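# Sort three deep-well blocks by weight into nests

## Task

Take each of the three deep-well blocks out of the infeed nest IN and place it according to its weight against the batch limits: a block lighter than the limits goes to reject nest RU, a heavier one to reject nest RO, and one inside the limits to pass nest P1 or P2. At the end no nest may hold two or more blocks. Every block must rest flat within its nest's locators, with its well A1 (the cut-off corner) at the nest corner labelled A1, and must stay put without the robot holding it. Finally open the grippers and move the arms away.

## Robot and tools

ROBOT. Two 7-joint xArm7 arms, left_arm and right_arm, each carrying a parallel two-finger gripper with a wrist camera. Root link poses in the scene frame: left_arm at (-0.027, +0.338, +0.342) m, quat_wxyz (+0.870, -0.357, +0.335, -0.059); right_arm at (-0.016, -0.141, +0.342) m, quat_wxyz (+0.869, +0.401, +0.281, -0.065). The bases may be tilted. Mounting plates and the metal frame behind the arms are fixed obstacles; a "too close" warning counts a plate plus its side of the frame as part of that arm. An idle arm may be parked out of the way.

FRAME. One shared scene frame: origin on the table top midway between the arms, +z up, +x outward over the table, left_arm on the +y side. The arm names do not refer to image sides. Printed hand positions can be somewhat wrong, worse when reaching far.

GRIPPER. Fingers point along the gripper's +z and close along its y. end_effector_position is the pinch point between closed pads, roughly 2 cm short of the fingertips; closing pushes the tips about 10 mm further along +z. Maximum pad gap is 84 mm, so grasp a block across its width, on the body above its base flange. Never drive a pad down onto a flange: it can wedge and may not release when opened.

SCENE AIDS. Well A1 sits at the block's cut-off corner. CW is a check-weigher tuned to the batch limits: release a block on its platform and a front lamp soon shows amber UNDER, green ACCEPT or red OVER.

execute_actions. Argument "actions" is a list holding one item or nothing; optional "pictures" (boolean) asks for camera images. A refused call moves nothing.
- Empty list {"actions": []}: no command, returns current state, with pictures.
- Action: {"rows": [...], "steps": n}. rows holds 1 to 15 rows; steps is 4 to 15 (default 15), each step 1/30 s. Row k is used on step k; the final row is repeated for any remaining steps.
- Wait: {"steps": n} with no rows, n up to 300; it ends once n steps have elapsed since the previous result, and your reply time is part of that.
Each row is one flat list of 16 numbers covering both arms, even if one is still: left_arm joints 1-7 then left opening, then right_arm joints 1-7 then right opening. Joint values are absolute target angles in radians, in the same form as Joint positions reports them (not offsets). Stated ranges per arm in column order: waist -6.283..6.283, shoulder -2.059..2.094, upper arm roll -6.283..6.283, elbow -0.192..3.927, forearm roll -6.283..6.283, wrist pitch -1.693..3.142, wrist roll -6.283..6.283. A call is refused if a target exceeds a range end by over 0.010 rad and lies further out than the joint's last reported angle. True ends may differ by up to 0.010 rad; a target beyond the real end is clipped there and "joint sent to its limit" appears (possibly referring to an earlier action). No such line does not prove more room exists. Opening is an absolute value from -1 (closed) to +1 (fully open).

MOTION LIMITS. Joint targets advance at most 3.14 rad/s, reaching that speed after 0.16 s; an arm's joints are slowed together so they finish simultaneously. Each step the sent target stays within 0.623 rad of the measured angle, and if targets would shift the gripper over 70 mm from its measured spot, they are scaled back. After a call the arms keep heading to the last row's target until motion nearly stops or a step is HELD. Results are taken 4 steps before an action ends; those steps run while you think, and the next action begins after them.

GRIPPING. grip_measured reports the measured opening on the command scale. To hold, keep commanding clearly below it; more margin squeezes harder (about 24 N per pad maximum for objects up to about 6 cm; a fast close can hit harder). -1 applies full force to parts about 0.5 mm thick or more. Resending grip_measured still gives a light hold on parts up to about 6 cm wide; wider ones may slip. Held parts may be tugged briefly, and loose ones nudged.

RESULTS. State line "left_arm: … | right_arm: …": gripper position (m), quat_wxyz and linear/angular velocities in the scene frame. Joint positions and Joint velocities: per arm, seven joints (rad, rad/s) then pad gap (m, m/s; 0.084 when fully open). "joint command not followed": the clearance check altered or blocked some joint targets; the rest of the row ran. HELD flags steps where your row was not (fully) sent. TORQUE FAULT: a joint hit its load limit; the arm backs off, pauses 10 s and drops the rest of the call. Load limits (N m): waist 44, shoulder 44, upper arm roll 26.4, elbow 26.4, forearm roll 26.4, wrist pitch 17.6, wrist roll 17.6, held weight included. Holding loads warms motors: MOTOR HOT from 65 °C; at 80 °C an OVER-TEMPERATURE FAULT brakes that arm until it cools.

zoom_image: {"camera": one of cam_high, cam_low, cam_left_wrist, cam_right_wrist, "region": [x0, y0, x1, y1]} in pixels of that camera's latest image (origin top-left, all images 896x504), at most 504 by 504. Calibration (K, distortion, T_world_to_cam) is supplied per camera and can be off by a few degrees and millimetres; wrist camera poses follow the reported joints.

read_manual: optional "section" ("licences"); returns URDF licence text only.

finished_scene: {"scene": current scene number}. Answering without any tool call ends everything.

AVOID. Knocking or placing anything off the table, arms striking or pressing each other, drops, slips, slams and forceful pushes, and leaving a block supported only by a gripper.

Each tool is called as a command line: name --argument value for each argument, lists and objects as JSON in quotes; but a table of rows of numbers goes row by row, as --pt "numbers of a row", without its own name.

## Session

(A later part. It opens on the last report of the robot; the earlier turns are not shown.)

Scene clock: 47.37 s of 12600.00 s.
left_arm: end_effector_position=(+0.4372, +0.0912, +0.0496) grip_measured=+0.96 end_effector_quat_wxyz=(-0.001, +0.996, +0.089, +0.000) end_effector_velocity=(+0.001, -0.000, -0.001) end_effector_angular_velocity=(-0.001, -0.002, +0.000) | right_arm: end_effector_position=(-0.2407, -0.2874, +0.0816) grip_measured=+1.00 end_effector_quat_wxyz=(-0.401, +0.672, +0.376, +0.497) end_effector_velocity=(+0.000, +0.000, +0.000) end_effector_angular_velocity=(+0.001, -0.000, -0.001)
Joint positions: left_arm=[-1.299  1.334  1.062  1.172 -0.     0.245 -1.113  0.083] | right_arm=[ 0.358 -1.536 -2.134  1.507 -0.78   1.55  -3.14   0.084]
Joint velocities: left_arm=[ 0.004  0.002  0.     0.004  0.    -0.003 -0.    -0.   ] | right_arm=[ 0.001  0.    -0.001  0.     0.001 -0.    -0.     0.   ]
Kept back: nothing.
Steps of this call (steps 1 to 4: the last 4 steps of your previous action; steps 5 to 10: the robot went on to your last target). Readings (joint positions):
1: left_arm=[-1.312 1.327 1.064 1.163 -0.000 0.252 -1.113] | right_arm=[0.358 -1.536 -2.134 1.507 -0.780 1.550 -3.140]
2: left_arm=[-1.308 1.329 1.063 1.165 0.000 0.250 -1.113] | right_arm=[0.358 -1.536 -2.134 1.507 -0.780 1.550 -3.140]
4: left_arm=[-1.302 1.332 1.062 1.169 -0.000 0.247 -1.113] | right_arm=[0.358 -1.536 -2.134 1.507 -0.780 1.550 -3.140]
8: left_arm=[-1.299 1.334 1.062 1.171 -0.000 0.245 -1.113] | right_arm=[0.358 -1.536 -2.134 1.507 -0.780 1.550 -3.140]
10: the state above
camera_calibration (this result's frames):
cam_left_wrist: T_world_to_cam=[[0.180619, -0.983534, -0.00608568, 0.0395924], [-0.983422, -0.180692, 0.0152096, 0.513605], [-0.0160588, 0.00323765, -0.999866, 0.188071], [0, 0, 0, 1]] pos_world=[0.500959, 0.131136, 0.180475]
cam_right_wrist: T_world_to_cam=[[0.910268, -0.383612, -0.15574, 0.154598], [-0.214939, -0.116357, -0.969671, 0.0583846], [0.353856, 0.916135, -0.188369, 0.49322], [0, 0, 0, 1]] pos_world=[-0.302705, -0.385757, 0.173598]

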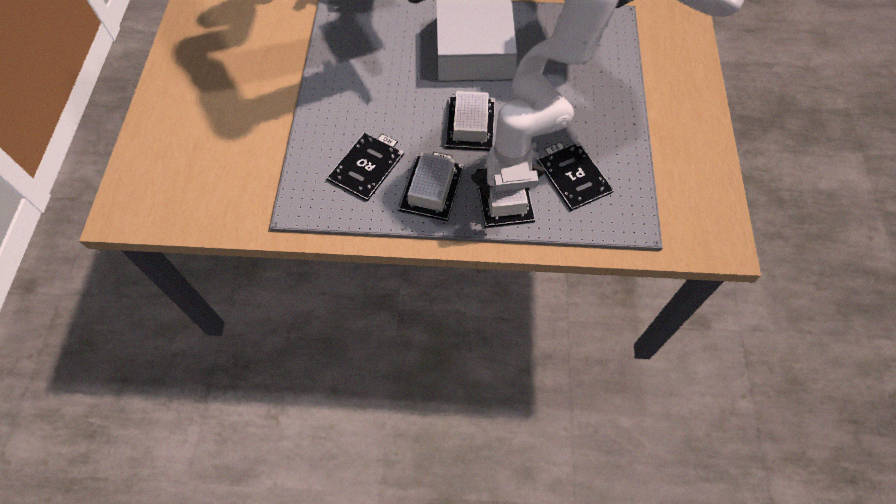

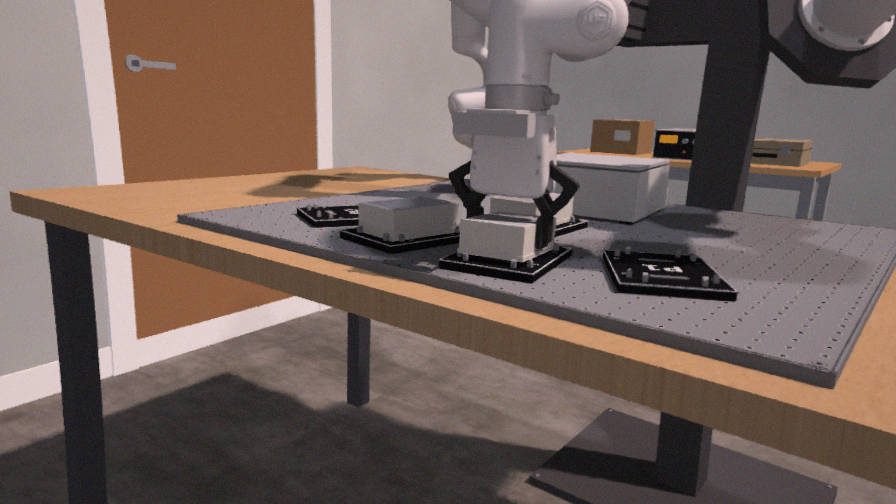

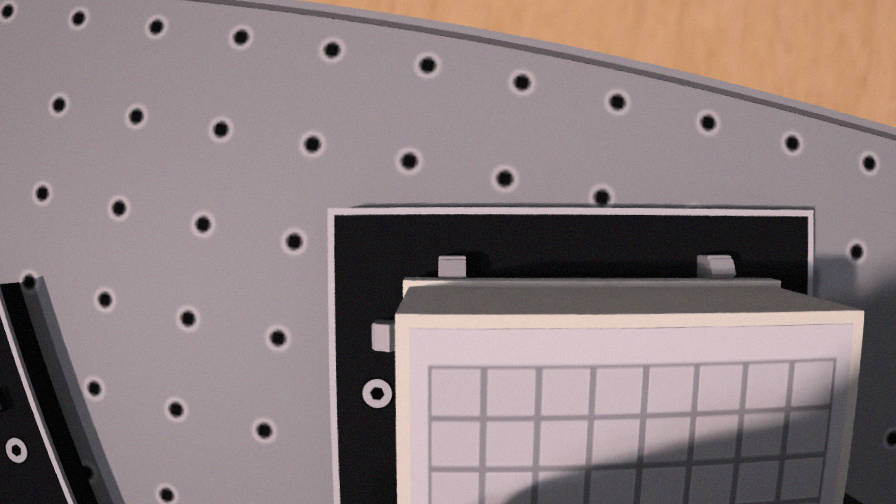

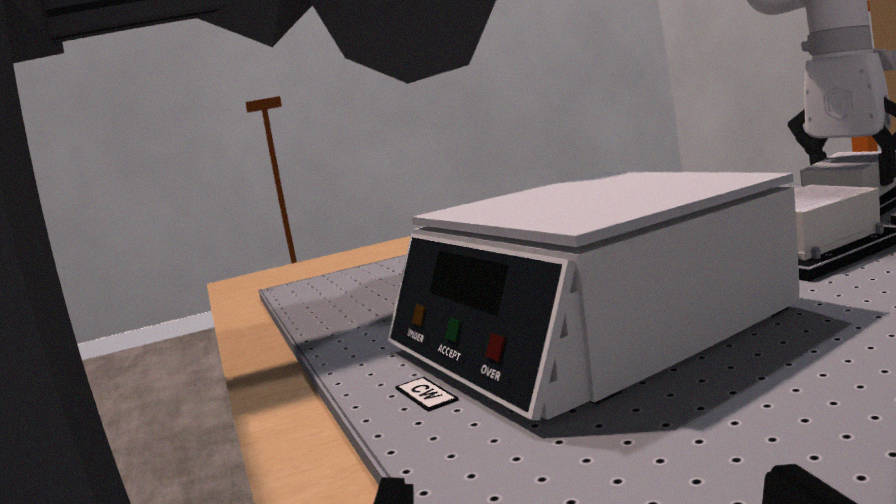

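execute_actions --actions '[{"rows":[[-1.319,1.3228,1.067,1.1597,0,0.2542,-1.113,0.5,0.358,-1.536,-2.134,1.507,-0.78,1.55,-3.14,1],[-1.319,1.3228,1.067,1.1597,0,0.2542,-1.113,0.5,0.358,-1.536,-2.134,1.507,-0.78,1.55,-3.14,1],[-1.319,1.3228,1.067,1.1597,0,0.2542,-1.113,0.5,0.358,-1.536,-2.134,1.507,-0.78,1.55,-3.14,1],[-1.3223,1.3241,1.0656,1.1547,0,0.2512,-1.1166,0.5,0.358,-1.536,-2.134,1.507,-0.78,1.55,-3.14,1],[-1.3223,1.3241,1.0656,1.1547,0,0.2512,-1.1166,0.5,0.358,-1.536,-2.134,1.507,-0.78,1.55,-3.14,1],[-1.3223,1.3241,1.0656,1.1547,0,0.2512,-1.1166,0.5,0.358,-1.536,-2.134,1.507,-0.78,1.55,-3.14,1],[-1.3182,1.3264,1.0647,1.1573,0,0.2492,-1.1166,0.5,0.358,-1.536,-2.134,1.507,-0.78,1.55,-3.14,1],[-1.314,1.3287,1.0638,1.1598,0,0.247,-1.1166,0.5,0.358,-1.536,-2.134,1.507,-0.78,1.55,-3.14,1],[-1.31,1.331,1.0629,1.1624,0,0.245,-1.1166,0.5,0.358,-1.536,-2.134,1.507,-0.78,1.55,-3.14,1],[-1.3057,1.3333,1.0619,1.165,0,0.243,-1.1166,0.5,0.358,-1.536,-2.134,1.507,-0.78,1.55,-3.14,1],[-1.3016,1.3356,1.061,1.1675,0,0.2408,-1.1166,0.5,0.358,-1.536,-2.134,1.507,-0.78,1.55,-3.14,1]],"steps":15}]'

execute_actions --actions '[{"rows":[[-1.3016,1.3356,1.061,1.1675,0,0.2408,-1.1166,1,0.358,-1.536,-2.134,1.507,-0.78,1.55,-3.14,1]],"steps":14}]' --pictures true

Scene clock: 48.87 s of 12600.00 s.
left_arm: end_effector_position=(+0.4363, +0.0908, +0.0532) grip_measured=+0.96 end_effector_quat_wxyz=(+0.000, +0.996, +0.089, +0.001) end_effector_velocity=(-0.008, +0.017, -0.055) end_effector_angular_velocity=(+0.034, +0.018, +0.003) | right_arm: end_effector_position=(-0.2407, -0.2874, +0.0816) grip_measured=+1.00 end_effector_quat_wxyz=(-0.401, +0.672, +0.376, +0.497) end_effector_velocity=(-0.000, +0.000, -0.000) end_effector_angular_velocity=(+0.000, +0.000, +0.001)
Joint positions: left_arm=[-1.31   1.331  1.064  1.163  0.     0.245 -1.116  0.083] | right_arm=[ 0.358 -1.536 -2.134  1.507 -0.78   1.55  -3.14   0.084]
Joint velocities: left_arm=[ 0.127  0.071 -0.025  0.052  0.    -0.051 -0.002  0.   ] | right_arm=[ 0.    -0.     0.     0.    -0.001  0.     0.001 -0.   ]
Steps of this call (steps 1 to 30: the robot went on to your last target; steps 31 to 34: nothing new was sent; steps 35 to 45: the first 11 steps of this action). Readings (joint positions):
35: left_arm=[-1.299 1.334 1.063 1.172 -0.000 0.244 -1.113] | right_arm=[0.358 -1.536 -2.134 1.507 -0.780 1.550 -3.140]
36: left_arm=[-1.303 1.332 1.064 1.169 -0.000 0.246 -1.113] | right_arm=[0.358 -1.536 -2.134 1.507 -0.780 1.550 -3.140]
38: left_arm=[-1.314 1.326 1.068 1.163 0.000 0.250 -1.113] | right_arm=[0.358 -1.536 -2.134 1.507 -0.780 1.550 -3.140]
42: left_arm=[-1.320 1.325 1.066 1.158 0.000 0.249 -1.116] | right_arm=[0.358 -1.536 -2.134 1.507 -0.780 1.550 -3.140]
45: the state above

Scene clock: 49.33 s of 12600.00 s.
left_arm: end_effector_position=(+0.4354, +0.0908, +0.0497) grip_measured=+1.00 end_effector_quat_wxyz=(-0.000, +0.996, +0.089, +0.000) end_effector_velocity=(+0.001, -0.000, +0.000) end_effector_angular_velocity=(-0.001, -0.001, +0.001) | right_arm: end_effector_position=(-0.2407, -0.2874, +0.0816) grip_measured=+1.00 end_effector_quat_wxyz=(-0.401, +0.672, +0.376, +0.497) end_effector_velocity=(-0.000, -0.000, +0.000) end_effector_angular_velocity=(-0.001, +0.000, +0.001)
Joint positions: left_arm=[-1.302  1.336  1.061  1.167  0.     0.241 -1.117  0.084] | right_arm=[ 0.358 -1.536 -2.134  1.507 -0.78   1.55  -3.14   0.084]
Joint velocities: left_arm=[ 0.    -0.     0.001  0.    -0.    -0.002 -0.     0.   ] | right_arm=[-0.001  0.     0.001  0.    -0.    -0.    -0.     0.   ]
Steps of this call (steps 1 to 4: the last 4 steps of your previous action; steps 5 to 14: the first 10 steps of this action). Readings (joint positions):
5: left_arm=[-1.301 1.336 1.062 1.167 -0.000 0.241 -1.117] | right_arm=[0.358 -1.536 -2.134 1.507 -0.780 1.550 -3.140]
6: left_arm=[-1.301 1.336 1.062 1.167 -0.000 0.241 -1.117] | right_arm=[0.358 -1.536 -2.134 1.507 -0.780 1.550 -3.140]
8: left_arm=[-1.301 1.336 1.061 1.168 -0.000 0.241 -1.117] | right_arm=[0.358 -1.536 -2.134 1.507 -0.780 1.550 -3.140]
12: left_arm=[-1.302 1.336 1.061 1.167 0.000 0.241 -1.117] | right_arm=[0.358 -1.536 -2.134 1.507 -0.780 1.550 -3.140]
14: the state above
camera_calibration (this result's frames):
cam_left_wrist: T_world_to_cam=[[0.180717, -0.983523, -0.00493803, 0.039384], [-0.983416, -0.180771, 0.0146895, 0.511763], [-0.0153401, 0.0022015, -0.99988, 0.187856], [0, 0, 0, 1]] pos_world=[0.49904, 0.130833, 0.180511]
cam_right_wrist: T_world_to_cam=[[0.910268, -0.383612, -0.15574, 0.154598], [-0.214939, -0.116357, -0.969671, 0.0583845], [0.353856, 0.916135, -0.188369, 0.49322], [0, 0, 0, 1]] pos_world=[-0.302705, -0.385757, 0.173598]

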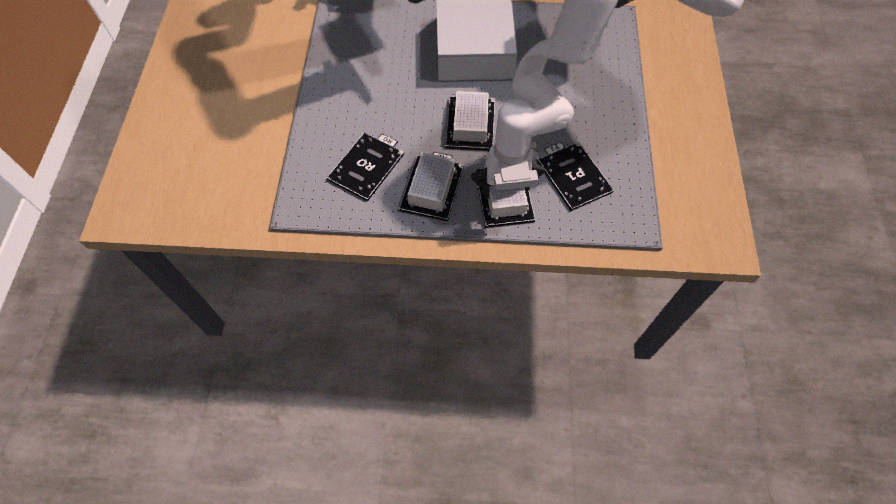

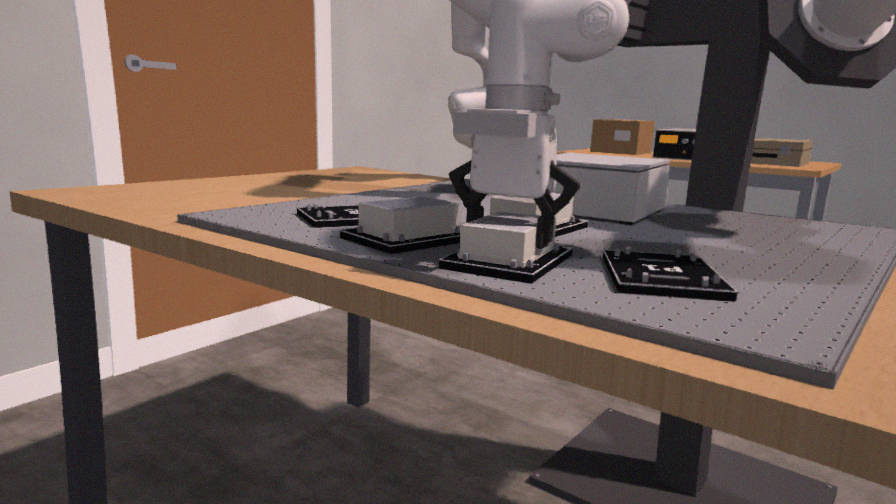

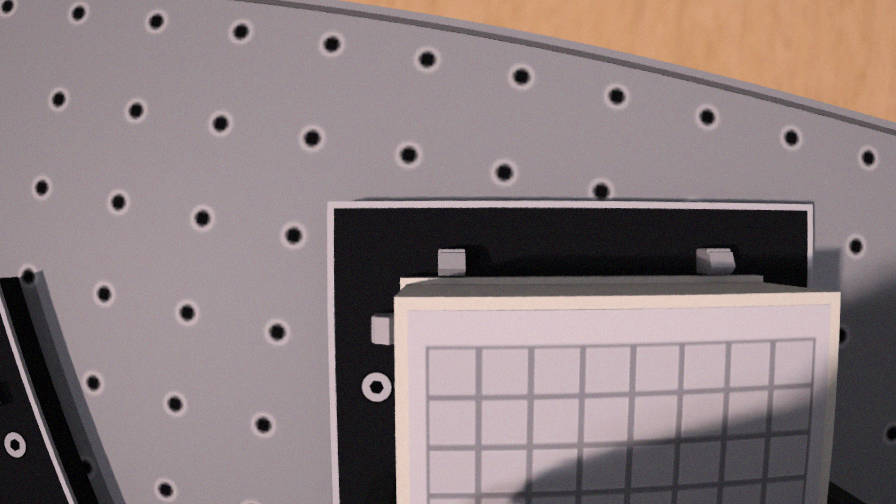

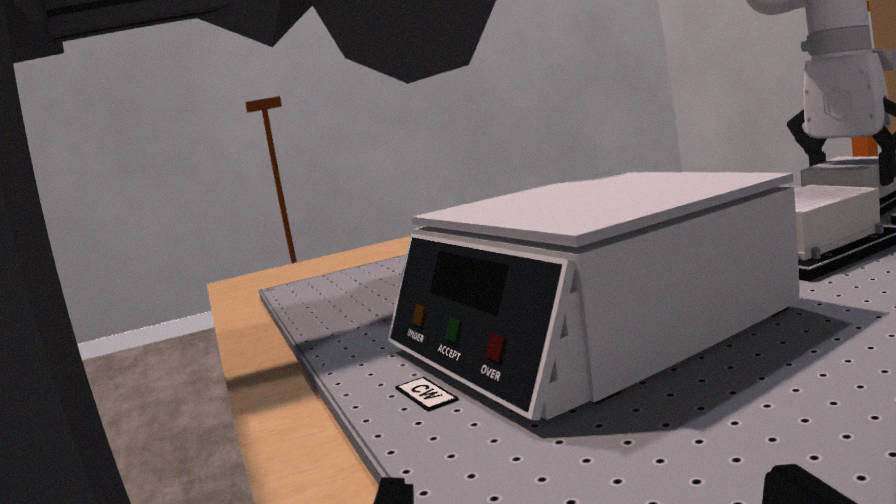

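execute_actions --actions '[{"rows":[[-1.343,1.3126,1.0703,1.142,0,0.2617,-1.1166,1,0.358,-1.536,-2.134,1.507,-0.78,1.55,-3.14,1],[-1.343,1.3126,1.0703,1.142,0,0.2617,-1.1166,1,0.358,-1.536,-2.134,1.507,-0.78,1.55,-3.14,1],[-1.343,1.3126,1.0703,1.142,0,0.2617,-1.1166,1,0.358,-1.536,-2.134,1.507,-0.78,1.55,-3.14,1],[-1.38,1.292,1.079,1.123,0,0.285,-1.1166,1,0.358,-1.536,-2.134,1.507,-0.78,1.55,-3.14,1],[-1.38,1.292,1.079,1.123,0,0.285,-1.1166,1,0.358,-1.536,-2.134,1.507,-0.78,1.55,-3.14,1],[-1.457,1.254,1.1,1.093,0,0.337,-1.1166,1,0.358,-1.536,-2.134,1.507,-0.78,1.55,-3.14,1]],"steps":12}]'

execute_actions --actions '[{"rows":[[-1.6525,1.516,0.7897,1.0888,0,0.3364,-1.398,1,0.358,-1.536,-2.134,1.507,-0.78,1.55,-3.14,1]],"steps":15}]'

execute_actions --actions '[{"rows":[[-1.592,1.577,0.7882,1.126,0,0.288,-1.398,1,0.358,-1.536,-2.134,1.507,-0.78,1.55,-3.14,1]],"steps":15}]' --pictures true

Scene clock: 49.87 s of 12600.00 s.
left_arm: end_effector_position=(+0.4349, +0.0901, +0.0912) grip_measured=+1.00 end_effector_quat_wxyz=(-0.001, +0.996, +0.089, -0.001) end_effector_velocity=(+0.015, -0.036, +0.312) end_effector_angular_velocity=(-0.049, -0.020, -0.008) | right_arm: end_effector_position=(-0.2407, -0.2874, +0.0816) grip_measured=+1.00 end_effector_quat_wxyz=(-0.401, +0.672, +0.376, +0.497) end_effector_velocity=(+0.000, +0.000, -0.000) end_effector_angular_velocity=(+0.001, -0.001, +0.001)
Joint positions: left_arm=[-1.412  1.276  1.088  1.109 -0.     0.308 -1.117  0.084] | right_arm=[ 0.358 -1.536 -2.134  1.507 -0.78   1.55  -3.14   0.084]
Joint velocities: left_arm=[-0.791 -0.398  0.214 -0.307 -0.001  0.496 -0.     0.   ] | right_arm=[ 0.002 -0.    -0.     0.    -0.     0.     0.001  0.   ]
Steps of this call (steps 1 to 4: the last 4 steps of your previous action; steps 5 to 8: the robot went on to your last target; steps 9 to 16: the first 8 steps of this action). Readings (joint positions):
9: left_arm=[-1.302 1.335 1.061 1.167 0.000 0.241 -1.117] | right_arm=[0.358 -1.536 -2.134 1.507 -0.780 1.550 -3.140]
10: left_arm=[-1.310 1.331 1.063 1.161 0.000 0.246 -1.117] | right_arm=[0.358 -1.536 -2.134 1.507 -0.780 1.550 -3.140]
12: left_arm=[-1.335 1.317 1.068 1.146 -0.000 0.258 -1.117] | right_arm=[0.358 -1.536 -2.134 1.507 -0.780 1.550 -3.140]
16: the state above

Scene clock: 50.37 s of 12600.00 s.
left_arm: end_effector_position=(+0.2736, +0.0060, +0.1145) grip_measured=+1.00 end_effector_quat_wxyz=(+0.006, +1.000, +0.014, -0.001) end_effector_velocity=(-0.568, -0.131, -0.025) end_effector_angular_velocity=(+0.066, -0.004, -0.480) | right_arm: end_effector_position=(-0.2407, -0.2874, +0.0816) grip_measured=+1.00 end_effector_quat_wxyz=(-0.401, +0.672, +0.376, +0.497) end_effector_velocity=(+0.000, +0.000, -0.000) end_effector_angular_velocity=(-0.000, -0.001, +0.001)
Joint positions: left_arm=[-1.604  1.451  0.865  1.091  0.     0.336 -1.328  0.084] | right_arm=[ 0.358 -1.536 -2.134  1.507 -0.78   1.55  -3.14   0.084]
Joint velocities: left_arm=[-0.497  0.651 -0.784 -0.014  0.001  0.004 -0.694  0.   ] | right_arm=[ 0.     0.    -0.    -0.    -0.    -0.    -0.001 -0.   ]
Steps of this call (steps 1 to 4: the last 4 steps of your previous action; steps 5 to 15: the first 11 steps of this action). Readings (joint positions):
5: left_arm=[-1.460 1.254 1.098 1.096 0.000 0.335 -1.118] | right_arm=[0.358 -1.536 -2.134 1.507 -0.780 1.550 -3.140]
6: left_arm=[-1.463 1.261 1.094 1.094 -0.000 0.336 -1.127] | right_arm=[0.358 -1.536 -2.134 1.507 -0.780 1.550 -3.140]
8: left_arm=[-1.489 1.302 1.051 1.092 -0.001 0.336 -1.173] | right_arm=[0.358 -1.536 -2.134 1.507 -0.780 1.550 -3.140]
12: left_arm=[-1.555 1.387 0.942 1.093 0.000 0.336 -1.259] | right_arm=[0.358 -1.536 -2.134 1.507 -0.780 1.550 -3.140]
15: the state above

Scene clock: 50.87 s of 12600.00 s.
left_arm: end_effector_position=(+0.2194, -0.0020, +0.0809) grip_measured=+1.00 end_effector_quat_wxyz=(+0.001, +1.000, -0.007, +0.000) end_effector_velocity=(-0.004, -0.019, +0.014) end_effector_angular_velocity=(-0.041, -0.003, -0.011) | right_arm: end_effector_position=(-0.2407, -0.2874, +0.0816) grip_measured=+1.00 end_effector_quat_wxyz=(-0.401, +0.672, +0.376, +0.497) end_effector_velocity=(+0.000, -0.000, -0.000) end_effector_angular_velocity=(+0.000, +0.001, -0.001)
Joint positions: left_arm=[-1.592  1.576  0.789  1.127 -0.     0.288 -1.398  0.084] | right_arm=[ 0.358 -1.536 -2.134  1.507 -0.78   1.55  -3.14   0.084]
Joint velocities: left_arm=[-0.018 -0.009 -0.01   0.016  0.001 -0.006 -0.001 -0.   ] | right_arm=[ 0.001 -0.     0.001  0.     0.001  0.     0.003 -0.   ]
Steps of this call (steps 1 to 4: the last 4 steps of your previous action; steps 5 to 15: the first 11 steps of this action). Readings (joint positions):
5: left_arm=[-1.652 1.517 0.785 1.088 0.000 0.336 -1.395] | right_arm=[0.358 -1.536 -2.134 1.507 -0.780 1.550 -3.140]
6: left_arm=[-1.644 1.525 0.788 1.095 0.000 0.327 -1.396] | right_arm=[0.358 -1.536 -2.134 1.507 -0.780 1.550 -3.140]
8: left_arm=[-1.608 1.559 0.793 1.120 -0.000 0.299 -1.397] | right_arm=[0.358 -1.536 -2.134 1.507 -0.780 1.550 -3.140]
12: left_arm=[-1.589 1.578 0.791 1.122 -0.000 0.290 -1.398] | right_arm=[0.358 -1.536 -2.134 1.507 -0.780 1.550 -3.140]
15: the state above
camera_calibration (this result's frames):
cam_left_wrist: T_world_to_cam=[[-0.0109495, -0.999935, -0.00316626, 0.0291982], [-0.999831, 0.0109014, 0.0148317, 0.286121], [-0.0147962, 0.00332812, -0.999885, 0.215832], [0, 0, 0, 1]] pos_world=[0.289586, 0.0253589, 0.211656]
cam_right_wrist: T_world_to_cam=[[0.910268, -0.383612, -0.15574, 0.154598], [-0.214939, -0.116357, -0.969671, 0.0583846], [0.353856, 0.916135, -0.188369, 0.49322], [0, 0, 0, 1]] pos_world=[-0.302705, -0.385757, 0.173598]

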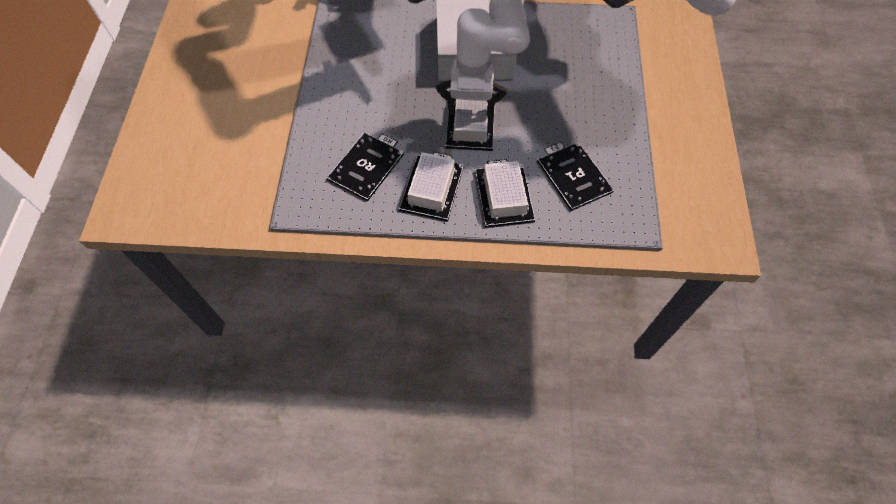

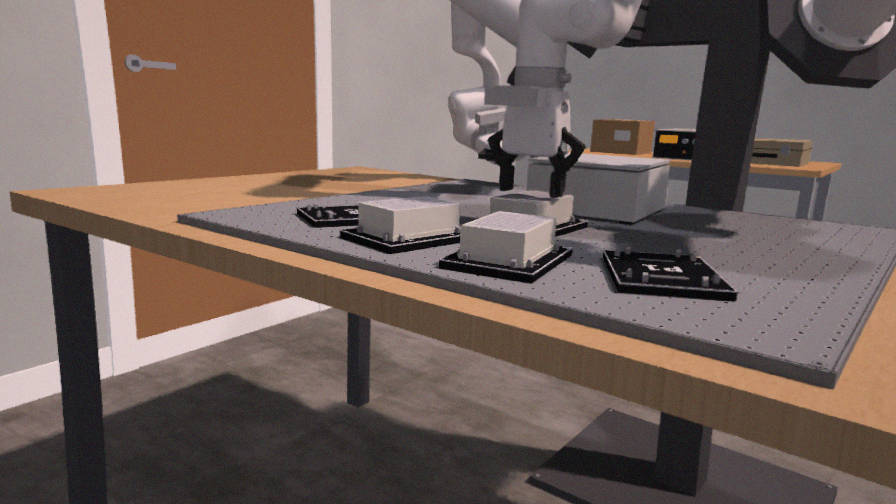

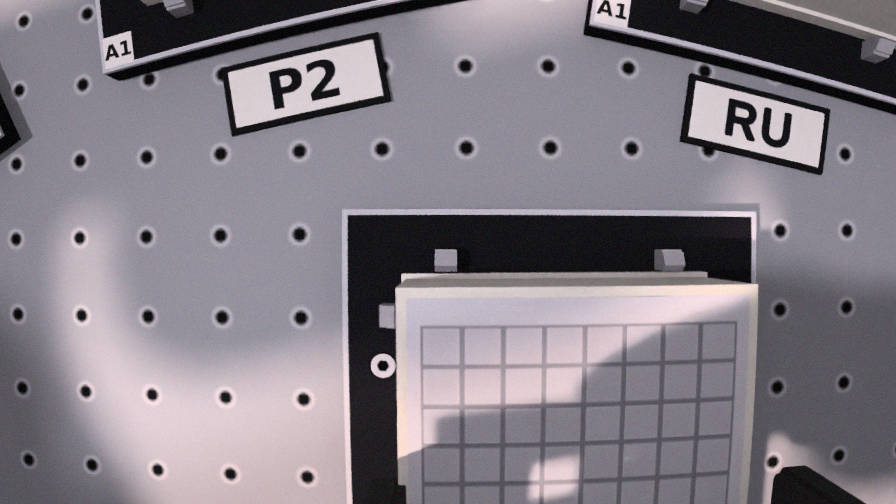

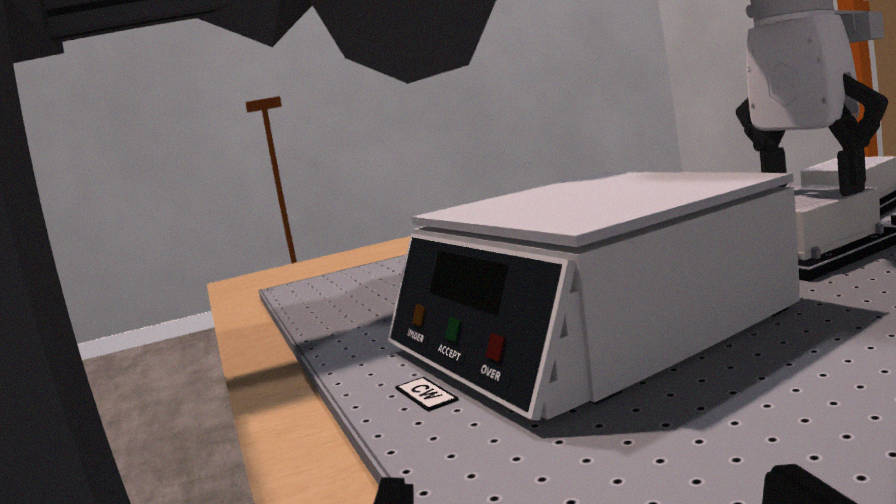

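execute_actions --actions '[{"rows":[[-1.594,1.575,0.789,1.121,0,0.2855,-1.4,1,0.358,-1.536,-2.134,1.507,-0.78,1.55,-3.14,1],[-1.594,1.575,0.789,1.121,0,0.2855,-1.4,1,0.358,-1.536,-2.134,1.507,-0.78,1.55,-3.14,1],[-1.59,1.579,0.789,1.124,0,0.2825,-1.4,1,0.358,-1.536,-2.134,1.507,-0.78,1.55,-3.14,1],[-1.586,1.583,0.789,1.127,0,0.2795,-1.4,1,0.358,-1.536,-2.134,1.507,-0.78,1.55,-3.14,1],[-1.582,1.587,0.789,1.13,0,0.2765,-1.4,1,0.358,-1.536,-2.134,1.507,-0.78,1.55,-3.14,1],[-1.578,1.591,0.789,1.1325,0,0.274,-1.4,1,0.358,-1.536,-2.134,1.507,-0.78,1.55,-3.14,1],[-1.574,1.595,0.789,1.135,0,0.271,-1.4,1,0.358,-1.536,-2.134,1.507,-0.78,1.55,-3.14,1],[-1.5685,1.601,0.7893,1.139,0,0.2675,-1.4,1,0.358,-1.536,-2.134,1.507,-0.78,1.55,-3.14,1],[-1.5625,1.607,0.7896,1.144,0,0.2636,-1.4,1,0.358,-1.536,-2.134,1.507,-0.78,1.55,-3.14,1],[-1.5565,1.613,0.79,1.1485,0,0.26,-1.4,1,0.358,-1.536,-2.134,1.507,-0.78,1.55,-3.14,1],[-1.5485,1.621,0.7904,1.1545,0,0.2546,-1.4,1,0.358,-1.536,-2.134,1.507,-0.78,1.55,-3.14,1],[-1.5405,1.629,0.7908,1.161,0,0.2495,-1.4,1,0.358,-1.536,-2.134,1.507,-0.78,1.55,-3.14,1],[-1.5345,1.635,0.7912,1.1655,0,0.2456,-1.4,1,0.358,-1.536,-2.134,1.507,-0.78,1.55,-3.14,1],[-1.5285,1.641,0.7915,1.17,0,0.2418,-1.4,1,0.358,-1.536,-2.134,1.507,-0.78,1.55,-3.14,1]],"steps":15}]'

execute_actions --actions '[{"rows":[[-1.5285,1.641,0.7915,1.17,0,0.2418,-1.4,1,0.358,-1.536,-2.134,1.507,-0.78,1.55,-3.14,1],[-1.5285,1.641,0.7915,1.17,0,0.2418,-1.4,1,0.358,-1.536,-2.134,1.507,-0.78,1.55,-3.14,1],[-1.5285,1.641,0.7915,1.17,0,0.2418,-1.4,0.5,0.358,-1.536,-2.134,1.507,-0.78,1.55,-3.14,1]],"steps":14}]'

execute_actions --actions '[{"rows":[[-1.5685,1.601,0.7893,1.139,0,0.2675,-1.4,0.5,0.358,-1.536,-2.134,1.507,-0.78,1.55,-3.14,1],[-1.5685,1.601,0.7893,1.139,0,0.2675,-1.4,0.5,0.358,-1.536,-2.134,1.507,-0.78,1.55,-3.14,1],[-1.5685,1.601,0.7893,1.139,0,0.2675,-1.4,0.5,0.358,-1.536,-2.134,1.507,-0.78,1.55,-3.14,1],[-1.5685,1.601,0.7893,1.139,0,0.2675,-1.4,0.5,0.358,-1.536,-2.134,1.507,-0.78,1.55,-3.14,1],[-1.6525,1.516,0.7897,1.0888,0,0.3364,-1.4,0.5,0.358,-1.536,-2.134,1.507,-0.78,1.55,-3.14,1],[-1.6525,1.516,0.7897,1.0888,0,0.3364,-1.4,0.5,0.358,-1.536,-2.134,1.507,-0.78,1.55,-3.14,1],[-1.6525,1.516,0.7897,1.0888,0,0.3364,-1.4,0.5,0.358,-1.536,-2.134,1.507,-0.78,1.55,-3.14,1],[-1.825,1.345,0.808,1.002,0,0.493,-1.4,0.5,0.358,-1.536,-2.134,1.507,-0.78,1.55,-3.14,1]],"steps":15}]'

execute_actions --actions '[{"steps":8}]'

execute_actions --actions '[{"rows":[[-1.9516,1.353,0.6576,0.74,0,0.306,-1.618,0.5,0.358,-1.536,-2.134,1.507,-0.78,1.55,-3.14,1]],"steps":12}]'

execute_actions --actions '[{"rows":[[-2.0146,1.521,0.4036,0.886,0,0.339,-1.914,0.5,0.358,-1.536,-2.134,1.507,-0.78,1.55,-3.14,1]],"steps":15}]'

execute_actions --actions '[{"rows":[[-2.0,1.555,0.4036,0.917,0,0.333,-1.914,0.5,0.358,-1.536,-2.134,1.507,-0.78,1.55,-3.14,1],[-2.0,1.555,0.4036,0.917,0,0.333,-1.914,0.5,0.358,-1.536,-2.134,1.507,-0.78,1.55,-3.14,1],[-2.0,1.555,0.4036,0.917,0,0.333,-1.914,0.5,0.358,-1.536,-2.134,1.507,-0.78,1.55,-3.14,1],[-1.992,1.574,0.4036,0.934,0,0.33,-1.914,0.5,0.358,-1.536,-2.134,1.507,-0.78,1.55,-3.14,1],[-1.992,1.574,0.4036,0.934,0,0.33,-1.914,0.5,0.358,-1.536,-2.134,1.507,-0.78,1.55,-3.14,1],[-1.992,1.574,0.4036,0.934,0,0.33,-1.914,0.5,0.358,-1.536,-2.134,1.507,-0.78,1.55,-3.14,1],[-1.9846,1.591,0.4036,0.95,0,0.3266,-1.914,0.5,0.358,-1.536,-2.134,1.507,-0.78,1.55,-3.14,1]],"steps":13}]'

execute_actions --actions '[{"rows":[[-1.9846,1.591,0.4036,0.95,0,0.3266,-1.914,1,0.358,-1.536,-2.134,1.507,-0.78,1.55,-3.14,1]],"steps":10}]'

execute_actions --actions '[{"steps":45}]' --pictures true

Scene clock: 52.57 s of 12600.00 s.
left_arm: end_effector_position=(+0.2188, -0.0001, +0.0658) grip_measured=+1.00 end_effector_quat_wxyz=(-0.000, +1.000, -0.007, +0.001) end_effector_velocity=(-0.000, +0.001, -0.086) end_effector_angular_velocity=(+0.004, -0.001, -0.002) | right_arm: end_effector_position=(-0.2407, -0.2874, +0.0816) grip_measured=+1.00 end_effector_quat_wxyz=(-0.401, +0.672, +0.376, +0.497) end_effector_velocity=(+0.001, -0.001, -0.000) end_effector_angular_velocity=(-0.001, -0.000, -0.001)
Joint positions: left_arm=[-1.563  1.606  0.79   1.143  0.     0.264 -1.4    0.084] | right_arm=[ 0.358 -1.536 -2.134  1.507 -0.78   1.55  -3.14   0.084]
Joint velocities: left_arm=[ 0.18   0.182  0.007  0.135  0.    -0.118 -0.     0.   ] | right_arm=[-0.001 -0.     0.002 -0.     0.001  0.001  0.001 -0.   ]
Steps of this call (steps 1 to 4: the last 4 steps of your previous action; steps 5 to 15: the robot went on to your last target; steps 16 to 40: nothing new was sent; steps 41 to 51: the first 11 steps of this action). Readings (joint positions):
41: left_arm=[-1.592 1.577 0.788 1.126 0.000 0.288 -1.398] | right_arm=[0.358 -1.536 -2.134 1.507 -0.780 1.550 -3.140]
42: left_arm=[-1.593 1.576 0.788 1.124 0.000 0.287 -1.399] | right_arm=[0.358 -1.536 -2.134 1.507 -0.780 1.550 -3.140]
44: left_arm=[-1.592 1.577 0.789 1.123 -0.000 0.284 -1.400] | right_arm=[0.358 -1.536 -2.134 1.507 -0.780 1.550 -3.140]
48: left_arm=[-1.579 1.590 0.789 1.132 0.000 0.274 -1.400] | right_arm=[0.358 -1.536 -2.134 1.507 -0.780 1.550 -3.140]
51: the state above

Scene clock: 53.03 s of 12600.00 s.
left_arm: end_effector_position=(+0.2187, +0.0003, +0.0492) grip_measured=+0.96 end_effector_quat_wxyz=(-0.000, +1.000, -0.007, +0.001) end_effector_velocity=(+0.000, -0.001, +0.001) end_effector_angular_velocity=(-0.002, +0.000, +0.001) | right_arm: end_effector_position=(-0.2407, -0.2874, +0.0816) grip_measured=+1.00 end_effector_quat_wxyz=(-0.401, +0.672, +0.376, +0.497) end_effector_velocity=(+0.000, +0.000, +0.000) end_effector_angular_velocity=(+0.001, -0.000, +0.000)
Joint positions: left_arm=[-1.529  1.641  0.791  1.17   0.     0.242 -1.4    0.083] | right_arm=[ 0.358 -1.536 -2.134  1.507 -0.78   1.55  -3.14   0.084]
Joint velocities: left_arm=[ 0.    -0.001  0.     0.001 -0.    -0.    -0.     0.   ] | right_arm=[ 0.001 -0.    -0.    -0.001 -0.     0.     0.001  0.   ]
Steps of this call (steps 1 to 4: the last 4 steps of your previous action; steps 5 to 14: the first 10 steps of this action). Readings (joint positions):
5: left_arm=[-1.532 1.638 0.791 1.166 -0.000 0.245 -1.400] | right_arm=[0.358 -1.536 -2.134 1.507 -0.780 1.550 -3.140]
6: left_arm=[-1.529 1.640 0.791 1.168 -0.000 0.243 -1.400] | right_arm=[0.358 -1.536 -2.134 1.507 -0.780 1.550 -3.140]
8: left_arm=[-1.529 1.641 0.791 1.170 0.000 0.242 -1.400] | right_arm=[0.358 -1.536 -2.134 1.507 -0.780 1.550 -3.140]
12: left_arm=[-1.529 1.641 0.791 1.170 0.000 0.242 -1.400] | right_arm=[0.358 -1.536 -2.134 1.507 -0.780 1.550 -3.140]
14: the state above

Scene clock: 53.53 s of 12600.00 s.
left_arm: end_effector_position=(+0.2195, +0.0000, +0.1466) grip_measured=+0.96 end_effector_quat_wxyz=(-0.002, +1.000, -0.006, -0.000) end_effector_velocity=(-0.002, -0.034, +0.579) end_effector_angular_velocity=(-0.162, -0.001, +0.004) | right_arm: end_effector_position=(-0.2407, -0.2874, +0.0816) grip_measured=+1.00 end_effector_quat_wxyz=(-0.401, +0.672, +0.376, +0.497) end_effector_velocity=(+0.000, +0.000, -0.000) end_effector_angular_velocity=(+0.000, +0.000, -0.001)
Joint positions: left_arm=[-1.727  1.443  0.798  1.051  0.     0.406 -1.4    0.083] | right_arm=[ 0.358 -1.536 -2.134  1.507 -0.78   1.55  -3.14   0.084]
Joint velocities: left_arm=[-1.118 -1.111  0.131 -0.48  -0.001  0.93  -0.     0.   ] | right_arm=[ 0.001 -0.    -0.001  0.     0.001 -0.     0.    -0.   ]
Steps of this call (steps 1 to 4: the last 4 steps of your previous action; steps 5 to 15: the first 11 steps of this action). Readings (joint positions):
5: left_arm=[-1.529 1.640 0.791 1.169 -0.000 0.243 -1.400] | right_arm=[0.358 -1.536 -2.134 1.507 -0.780 1.550 -3.140]
6: left_arm=[-1.536 1.633 0.791 1.163 -0.000 0.247 -1.400] | right_arm=[0.358 -1.536 -2.134 1.507 -0.780 1.550 -3.140]
8: left_arm=[-1.560 1.609 0.790 1.146 -0.000 0.262 -1.400] | right_arm=[0.358 -1.536 -2.134 1.507 -0.780 1.550 -3.140]
12: left_arm=[-1.624 1.544 0.790 1.099 -0.000 0.318 -1.400] | right_arm=[0.358 -1.536 -2.134 1.507 -0.780 1.550 -3.140]
15: the state above

Scene clock: 53.80 s of 12600.00 s.
left_arm: end_effector_position=(+0.2145, +0.0062, +0.1921) grip_measured=+0.96 end_effector_quat_wxyz=(-0.003, +1.000, -0.008, -0.003) end_effector_velocity=(+0.007, +0.043, -0.039) end_effector_angular_velocity=(+0.112, +0.010, +0.024) | right_arm: end_effector_position=(-0.2407, -0.2874, +0.0816) grip_measured=+1.00 end_effector_quat_wxyz=(-0.401, +0.672, +0.376, +0.497) end_effector_velocity=(-0.000, +0.000, +0.000) end_effector_angular_velocity=(-0.000, -0.001, -0.001)
Joint positions: left_arm=[-1.823  1.347  0.808  1.    -0.     0.493 -1.4    0.083] | right_arm=[ 0.358 -1.536 -2.134  1.507 -0.78   1.55  -3.14   0.084]
Joint velocities: left_arm=[ 0.039  0.03   0.016 -0.044 -0.001  0.02  -0.     0.   ] | right_arm=[-0.001 -0.    -0.001  0.     0.001  0.    -0.002 -0.   ]
Kept back: nothing.
Steps of this call (steps 1 to 4: the last 4 steps of your previous action; steps 5 to 8: the robot went on to your last target). Readings (joint positions):
1: left_arm=[-1.763 1.406 0.802 1.035 -0.000 0.436 -1.400] | right_arm=[0.358 -1.536 -2.134 1.507 -0.780 1.550 -3.140]
2: left_arm=[-1.794 1.375 0.805 1.023 -0.000 0.461 -1.400] | right_arm=[0.358 -1.536 -2.134 1.507 -0.780 1.550 -3.140]
4: left_arm=[-1.825 1.345 0.807 1.012 0.000 0.484 -1.400] | right_arm=[0.358 -1.536 -2.134 1.507 -0.780 1.550 -3.140]
8: the state above

Scene clock: 54.07 s of 12600.00 s.
left_arm: end_effector_position=(+0.1279, +0.0611, +0.1720) grip_measured=+0.96 end_effector_quat_wxyz=(-0.003, +1.000, -0.006, -0.002) end_effector_velocity=(-0.256, +0.258, -0.076) end_effector_angular_velocity=(+0.074, -0.055, -0.019) | right_arm: end_effector_position=(-0.2407, -0.2874, +0.0816) grip_measured=+1.00 end_effector_quat_wxyz=(-0.401, +0.672, +0.376, +0.497) end_effector_velocity=(-0.000, -0.000, -0.000) end_effector_angular_velocity=(-0.002, -0.001, +0.000)
Joint positions: left_arm=[-1.934  1.355  0.673  0.774  0.     0.334 -1.586  0.083] | right_arm=[ 0.358 -1.536 -2.134  1.507 -0.78   1.55  -3.14   0.084]
Joint velocities: left_arm=[-0.399  0.027 -0.474 -0.817  0.002 -0.519 -0.627 -0.   ] | right_arm=[-0.001 -0.     0.001  0.    -0.    -0.    -0.001 -0.   ]
Steps of this call (steps 1 to 8: the first 8 steps of this action). Readings (joint positions):
1: left_arm=[-1.823 1.348 0.808 0.998 -0.000 0.493 -1.401] | right_arm=[0.358 -1.536 -2.134 1.507 -0.780 1.550 -3.140]
2: left_arm=[-1.826 1.348 0.804 0.990 -0.000 0.484 -1.410] | right_arm=[0.358 -1.536 -2.134 1.507 -0.780 1.550 -3.140]
4: left_arm=[-1.858 1.347 0.771 0.928 -0.000 0.434 -1.466] | right_arm=[0.358 -1.536 -2.134 1.507 -0.780 1.550 -3.140]
8: the state above

Scene clock: 54.57 s of 12600.00 s.
left_arm: end_effector_position=(-0.0159, +0.0611, +0.1555) grip_measured=+0.96 end_effector_quat_wxyz=(-0.000, +1.000, -0.006, -0.001) end_effector_velocity=(-0.086, +0.033, -0.026) end_effector_angular_velocity=(+0.058, -0.003, +0.019) | right_arm: end_effector_position=(-0.2407, -0.2874, +0.0816) grip_measured=+1.00 end_effector_quat_wxyz=(-0.401, +0.672, +0.376, +0.497) end_effector_velocity=(+0.000, -0.001, -0.000) end_effector_angular_velocity=(-0.001, +0.001, -0.001)
Joint positions: left_arm=[-2.015  1.519  0.402  0.883  0.001  0.338 -1.905  0.083] | right_arm=[ 0.358 -1.536 -2.134  1.507 -0.78   1.55  -3.14   0.084]
Joint velocities: left_arm=[-0.043  0.113 -0.169  0.062 -0.001  0.03  -0.207  0.   ] | right_arm=[ 0.     0.     0.001  0.     0.001 -0.     0.002 -0.   ]
Steps of this call (steps 1 to 4: the last 4 steps of your previous action; steps 5 to 15: the first 11 steps of this action). Readings (joint positions):
5: left_arm=[-1.951 1.354 0.659 0.742 -0.000 0.307 -1.618] | right_arm=[0.358 -1.536 -2.134 1.507 -0.780 1.550 -3.140]
6: left_arm=[-1.952 1.358 0.654 0.747 -0.000 0.309 -1.630] | right_arm=[0.358 -1.536 -2.134 1.507 -0.780 1.550 -3.140]
8: left_arm=[-1.964 1.395 0.603 0.781 -0.001 0.317 -1.697] | right_arm=[0.358 -1.536 -2.134 1.507 -0.780 1.550 -3.140]
12: left_arm=[-2.000 1.482 0.461 0.856 0.000 0.331 -1.845] | right_arm=[0.358 -1.536 -2.134 1.507 -0.780 1.550 -3.140]
15: the state above

Scene clock: 55.00 s of 12600.00 s.
left_arm: end_effector_position=(-0.0187, +0.0493, +0.1389) grip_measured=+0.96 end_effector_quat_wxyz=(-0.001, +1.000, -0.000, -0.000) end_effector_velocity=(-0.013, -0.028, -0.038) end_effector_angular_velocity=(-0.010, +0.006, -0.005) | right_arm: end_effector_position=(-0.2407, -0.2874, +0.0816) grip_measured=+1.00 end_effector_quat_wxyz=(-0.401, +0.672, +0.376, +0.497) end_effector_velocity=(-0.000, -0.000, +0.000) end_effector_angular_velocity=(-0.002, -0.000, -0.002)
Joint positions: left_arm=[-1.987  1.584  0.404  0.943 -0.     0.328 -1.914  0.083] | right_arm=[ 0.358 -1.536 -2.134  1.507 -0.78   1.55  -3.14   0.084]
Joint velocities: left_arm=[ 0.064  0.152 -0.004  0.145  0.    -0.031 -0.001 -0.   ] | right_arm=[-0.001 -0.     0.     0.     0.001 -0.    -0.001 -0.   ]
Steps of this call (steps 1 to 4: the last 4 steps of your previous action; steps 5 to 13: the first 9 steps of this action). Readings (joint positions):
5: left_arm=[-2.013 1.521 0.407 0.886 -0.000 0.339 -1.913] | right_arm=[0.358 -1.536 -2.134 1.507 -0.780 1.550 -3.140]
6: left_arm=[-2.010 1.528 0.407 0.893 -0.000 0.337 -1.914] | right_arm=[0.358 -1.536 -2.134 1.507 -0.780 1.550 -3.140]
8: left_arm=[-2.002 1.548 0.406 0.912 -0.000 0.334 -1.914] | right_arm=[0.358 -1.536 -2.134 1.507 -0.780 1.550 -3.140]
12: left_arm=[-1.990 1.578 0.404 0.937 -0.000 0.329 -1.914] | right_arm=[0.358 -1.536 -2.134 1.507 -0.780 1.550 -3.140]
13: the state above

Scene clock: 55.33 s of 12600.00 s.
left_arm: end_effector_position=(-0.0197, +0.0477, +0.1376) grip_measured=+1.00 end_effector_quat_wxyz=(+0.000, +1.000, -0.001, -0.000) end_effector_velocity=(-0.000, +0.000, -0.000) end_effector_angular_velocity=(+0.001, -0.001, -0.001) | right_arm: end_effector_position=(-0.2407, -0.2874, +0.0816) grip_measured=+1.00 end_effector_quat_wxyz=(-0.401, +0.672, +0.376, +0.497) end_effector_velocity=(+0.000, +0.000, -0.000) end_effector_angular_velocity=(+0.000, -0.001, -0.001)
Joint positions: left_arm=[-1.985  1.591  0.404  0.95  -0.     0.326 -1.914  0.084] | right_arm=[ 0.358 -1.536 -2.134  1.507 -0.78   1.55  -3.14   0.084]
Joint velocities: left_arm=[ 0.     0.002 -0.     0.002  0.     0.002 -0.     0.002] | right_arm=[ 0.    -0.001 -0.    -0.     0.001 -0.     0.    -0.   ]
Steps of this call (steps 1 to 4: the last 4 steps of your previous action; steps 5 to 10: the first 6 steps of this action). Readings (joint positions):
5: left_arm=[-1.985 1.590 0.404 0.950 -0.000 0.327 -1.914] | right_arm=[0.358 -1.536 -2.134 1.507 -0.780 1.550 -3.140]
6: left_arm=[-1.985 1.590 0.404 0.950 0.000 0.327 -1.914] | right_arm=[0.358 -1.536 -2.134 1.507 -0.780 1.550 -3.140]
8: left_arm=[-1.985 1.591 0.404 0.950 -0.000 0.326 -1.914] | right_arm=[0.358 -1.536 -2.134 1.507 -0.780 1.550 -3.140]
10: the state above

Scene clock: 56.83 s of 12600.00 s.
left_arm: end_effector_position=(-0.0196, +0.0479, +0.1374) grip_measured=+1.00 end_effector_quat_wxyz=(-0.000, +1.000, -0.001, -0.000) end_effector_velocity=(+0.000, -0.001, +0.001) end_effector_angular_velocity=(-0.001, +0.000, +0.001) | right_arm: end_effector_position=(-0.2407, -0.2874, +0.0816) grip_measured=+1.00 end_effector_quat_wxyz=(-0.401, +0.672, +0.376, +0.497) end_effector_velocity=(-0.000, +0.001, +0.000) end_effector_angular_velocity=(+0.002, +0.001, +0.002)
Joint positions: left_arm=[-1.985  1.591  0.404  0.95   0.     0.327 -1.914  0.084] | right_arm=[ 0.358 -1.536 -2.134  1.507 -0.78   1.55  -3.14   0.084]
Joint velocities: left_arm=[-0.    -0.001  0.001  0.001 -0.     0.     0.    -0.   ] | right_arm=[ 0.001  0.    -0.002 -0.    -0.002 -0.     0.001  0.   ]
Kept back: nothing.
Steps of this call (steps 1 to 4: the last 4 steps of your previous action; steps 5 to 15: the robot went on to your last target; steps 16 to 45: nothing new was sent). Readings (joint positions):
1: left_arm=[-1.985 1.591 0.404 0.950 -0.000 0.326 -1.914] | right_arm=[0.358 -1.536 -2.134 1.507 -0.780 1.550 -3.140]
2: left_arm=[-1.985 1.591 0.404 0.950 -0.000 0.326 -1.914] | right_arm=[0.358 -1.536 -2.134 1.507 -0.780 1.550 -3.140]
4: left_arm=[-1.985 1.591 0.404 0.950 -0.000 0.326 -1.914] | right_arm=[0.358 -1.536 -2.134 1.507 -0.780 1.550 -3.140]
8: left_arm=[-1.985 1.591 0.404 0.950 -0.000 0.327 -1.914] | right_arm=[0.358 -1.536 -2.134 1.507 -0.780 1.550 -3.140]
45: the state above
All arms were judged still, so your last target was given up. Only a new action makes them travel on or press farther. Fingers that are still opening or closing keep moving.
camera_calibration (this result's frames):
cam_left_wrist: T_world_to_cam=[[0.00254188, -0.999984, -0.00508997, 0.0772136], [-0.999868, -0.00262317, 0.0160266, 0.046276], [-0.0160397, 0.00504856, -0.999859, 0.268511], [0, 0, 0, 1]] pos_world=[0.0503805, 0.0759782, 0.268124]
cam_right_wrist: T_world_to_cam=[[0.910268, -0.383612, -0.15574, 0.154598], [-0.214939, -0.116357, -0.969671, 0.0583845], [0.353856, 0.916135, -0.188369, 0.49322], [0, 0, 0, 1]] pos_world=[-0.302705, -0.385757, 0.173598]

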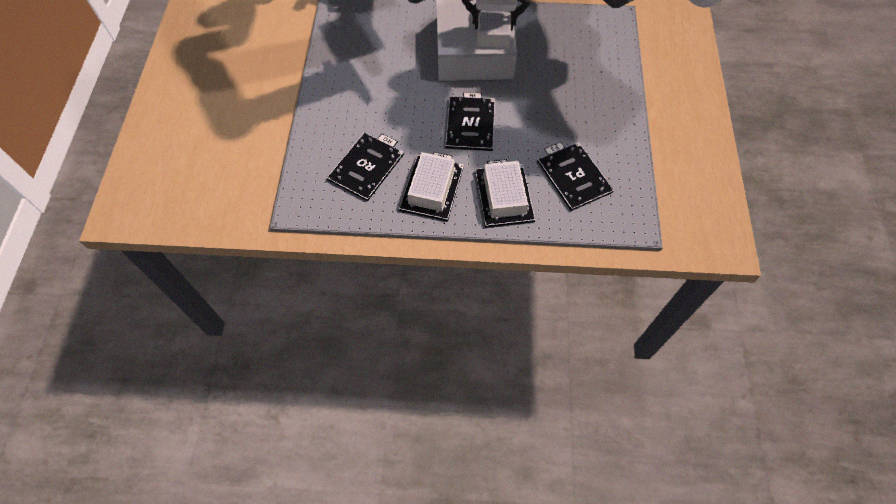

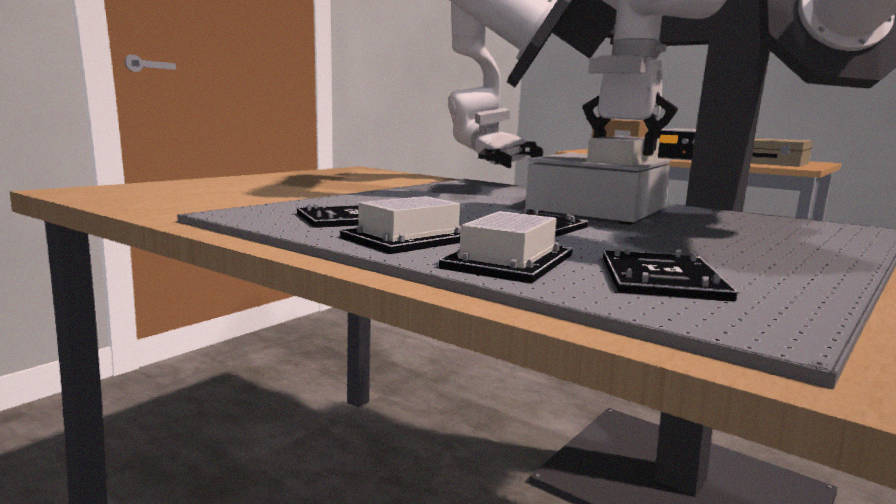

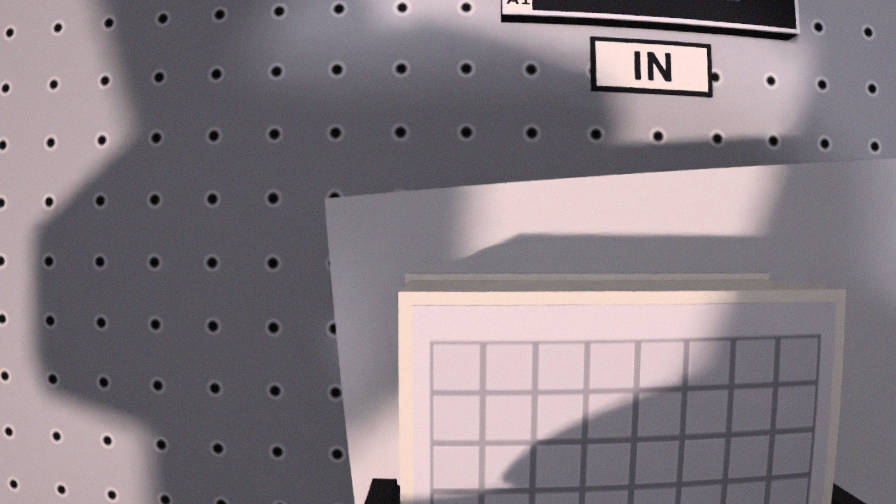

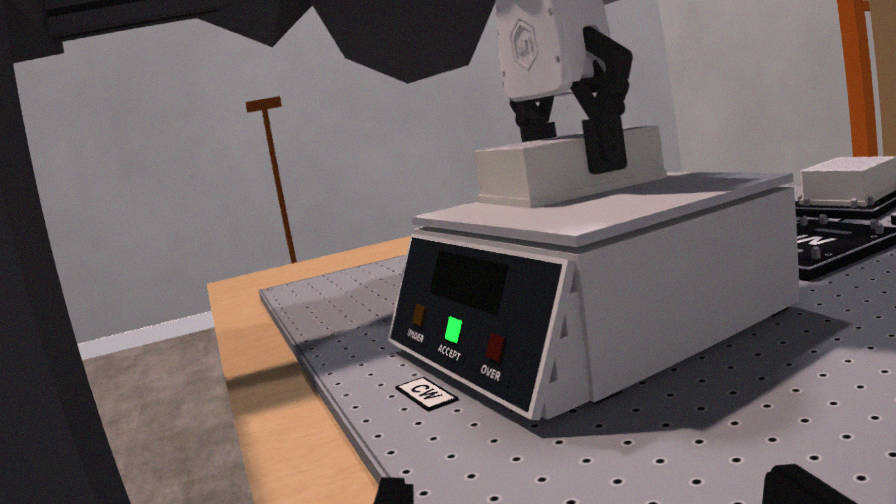

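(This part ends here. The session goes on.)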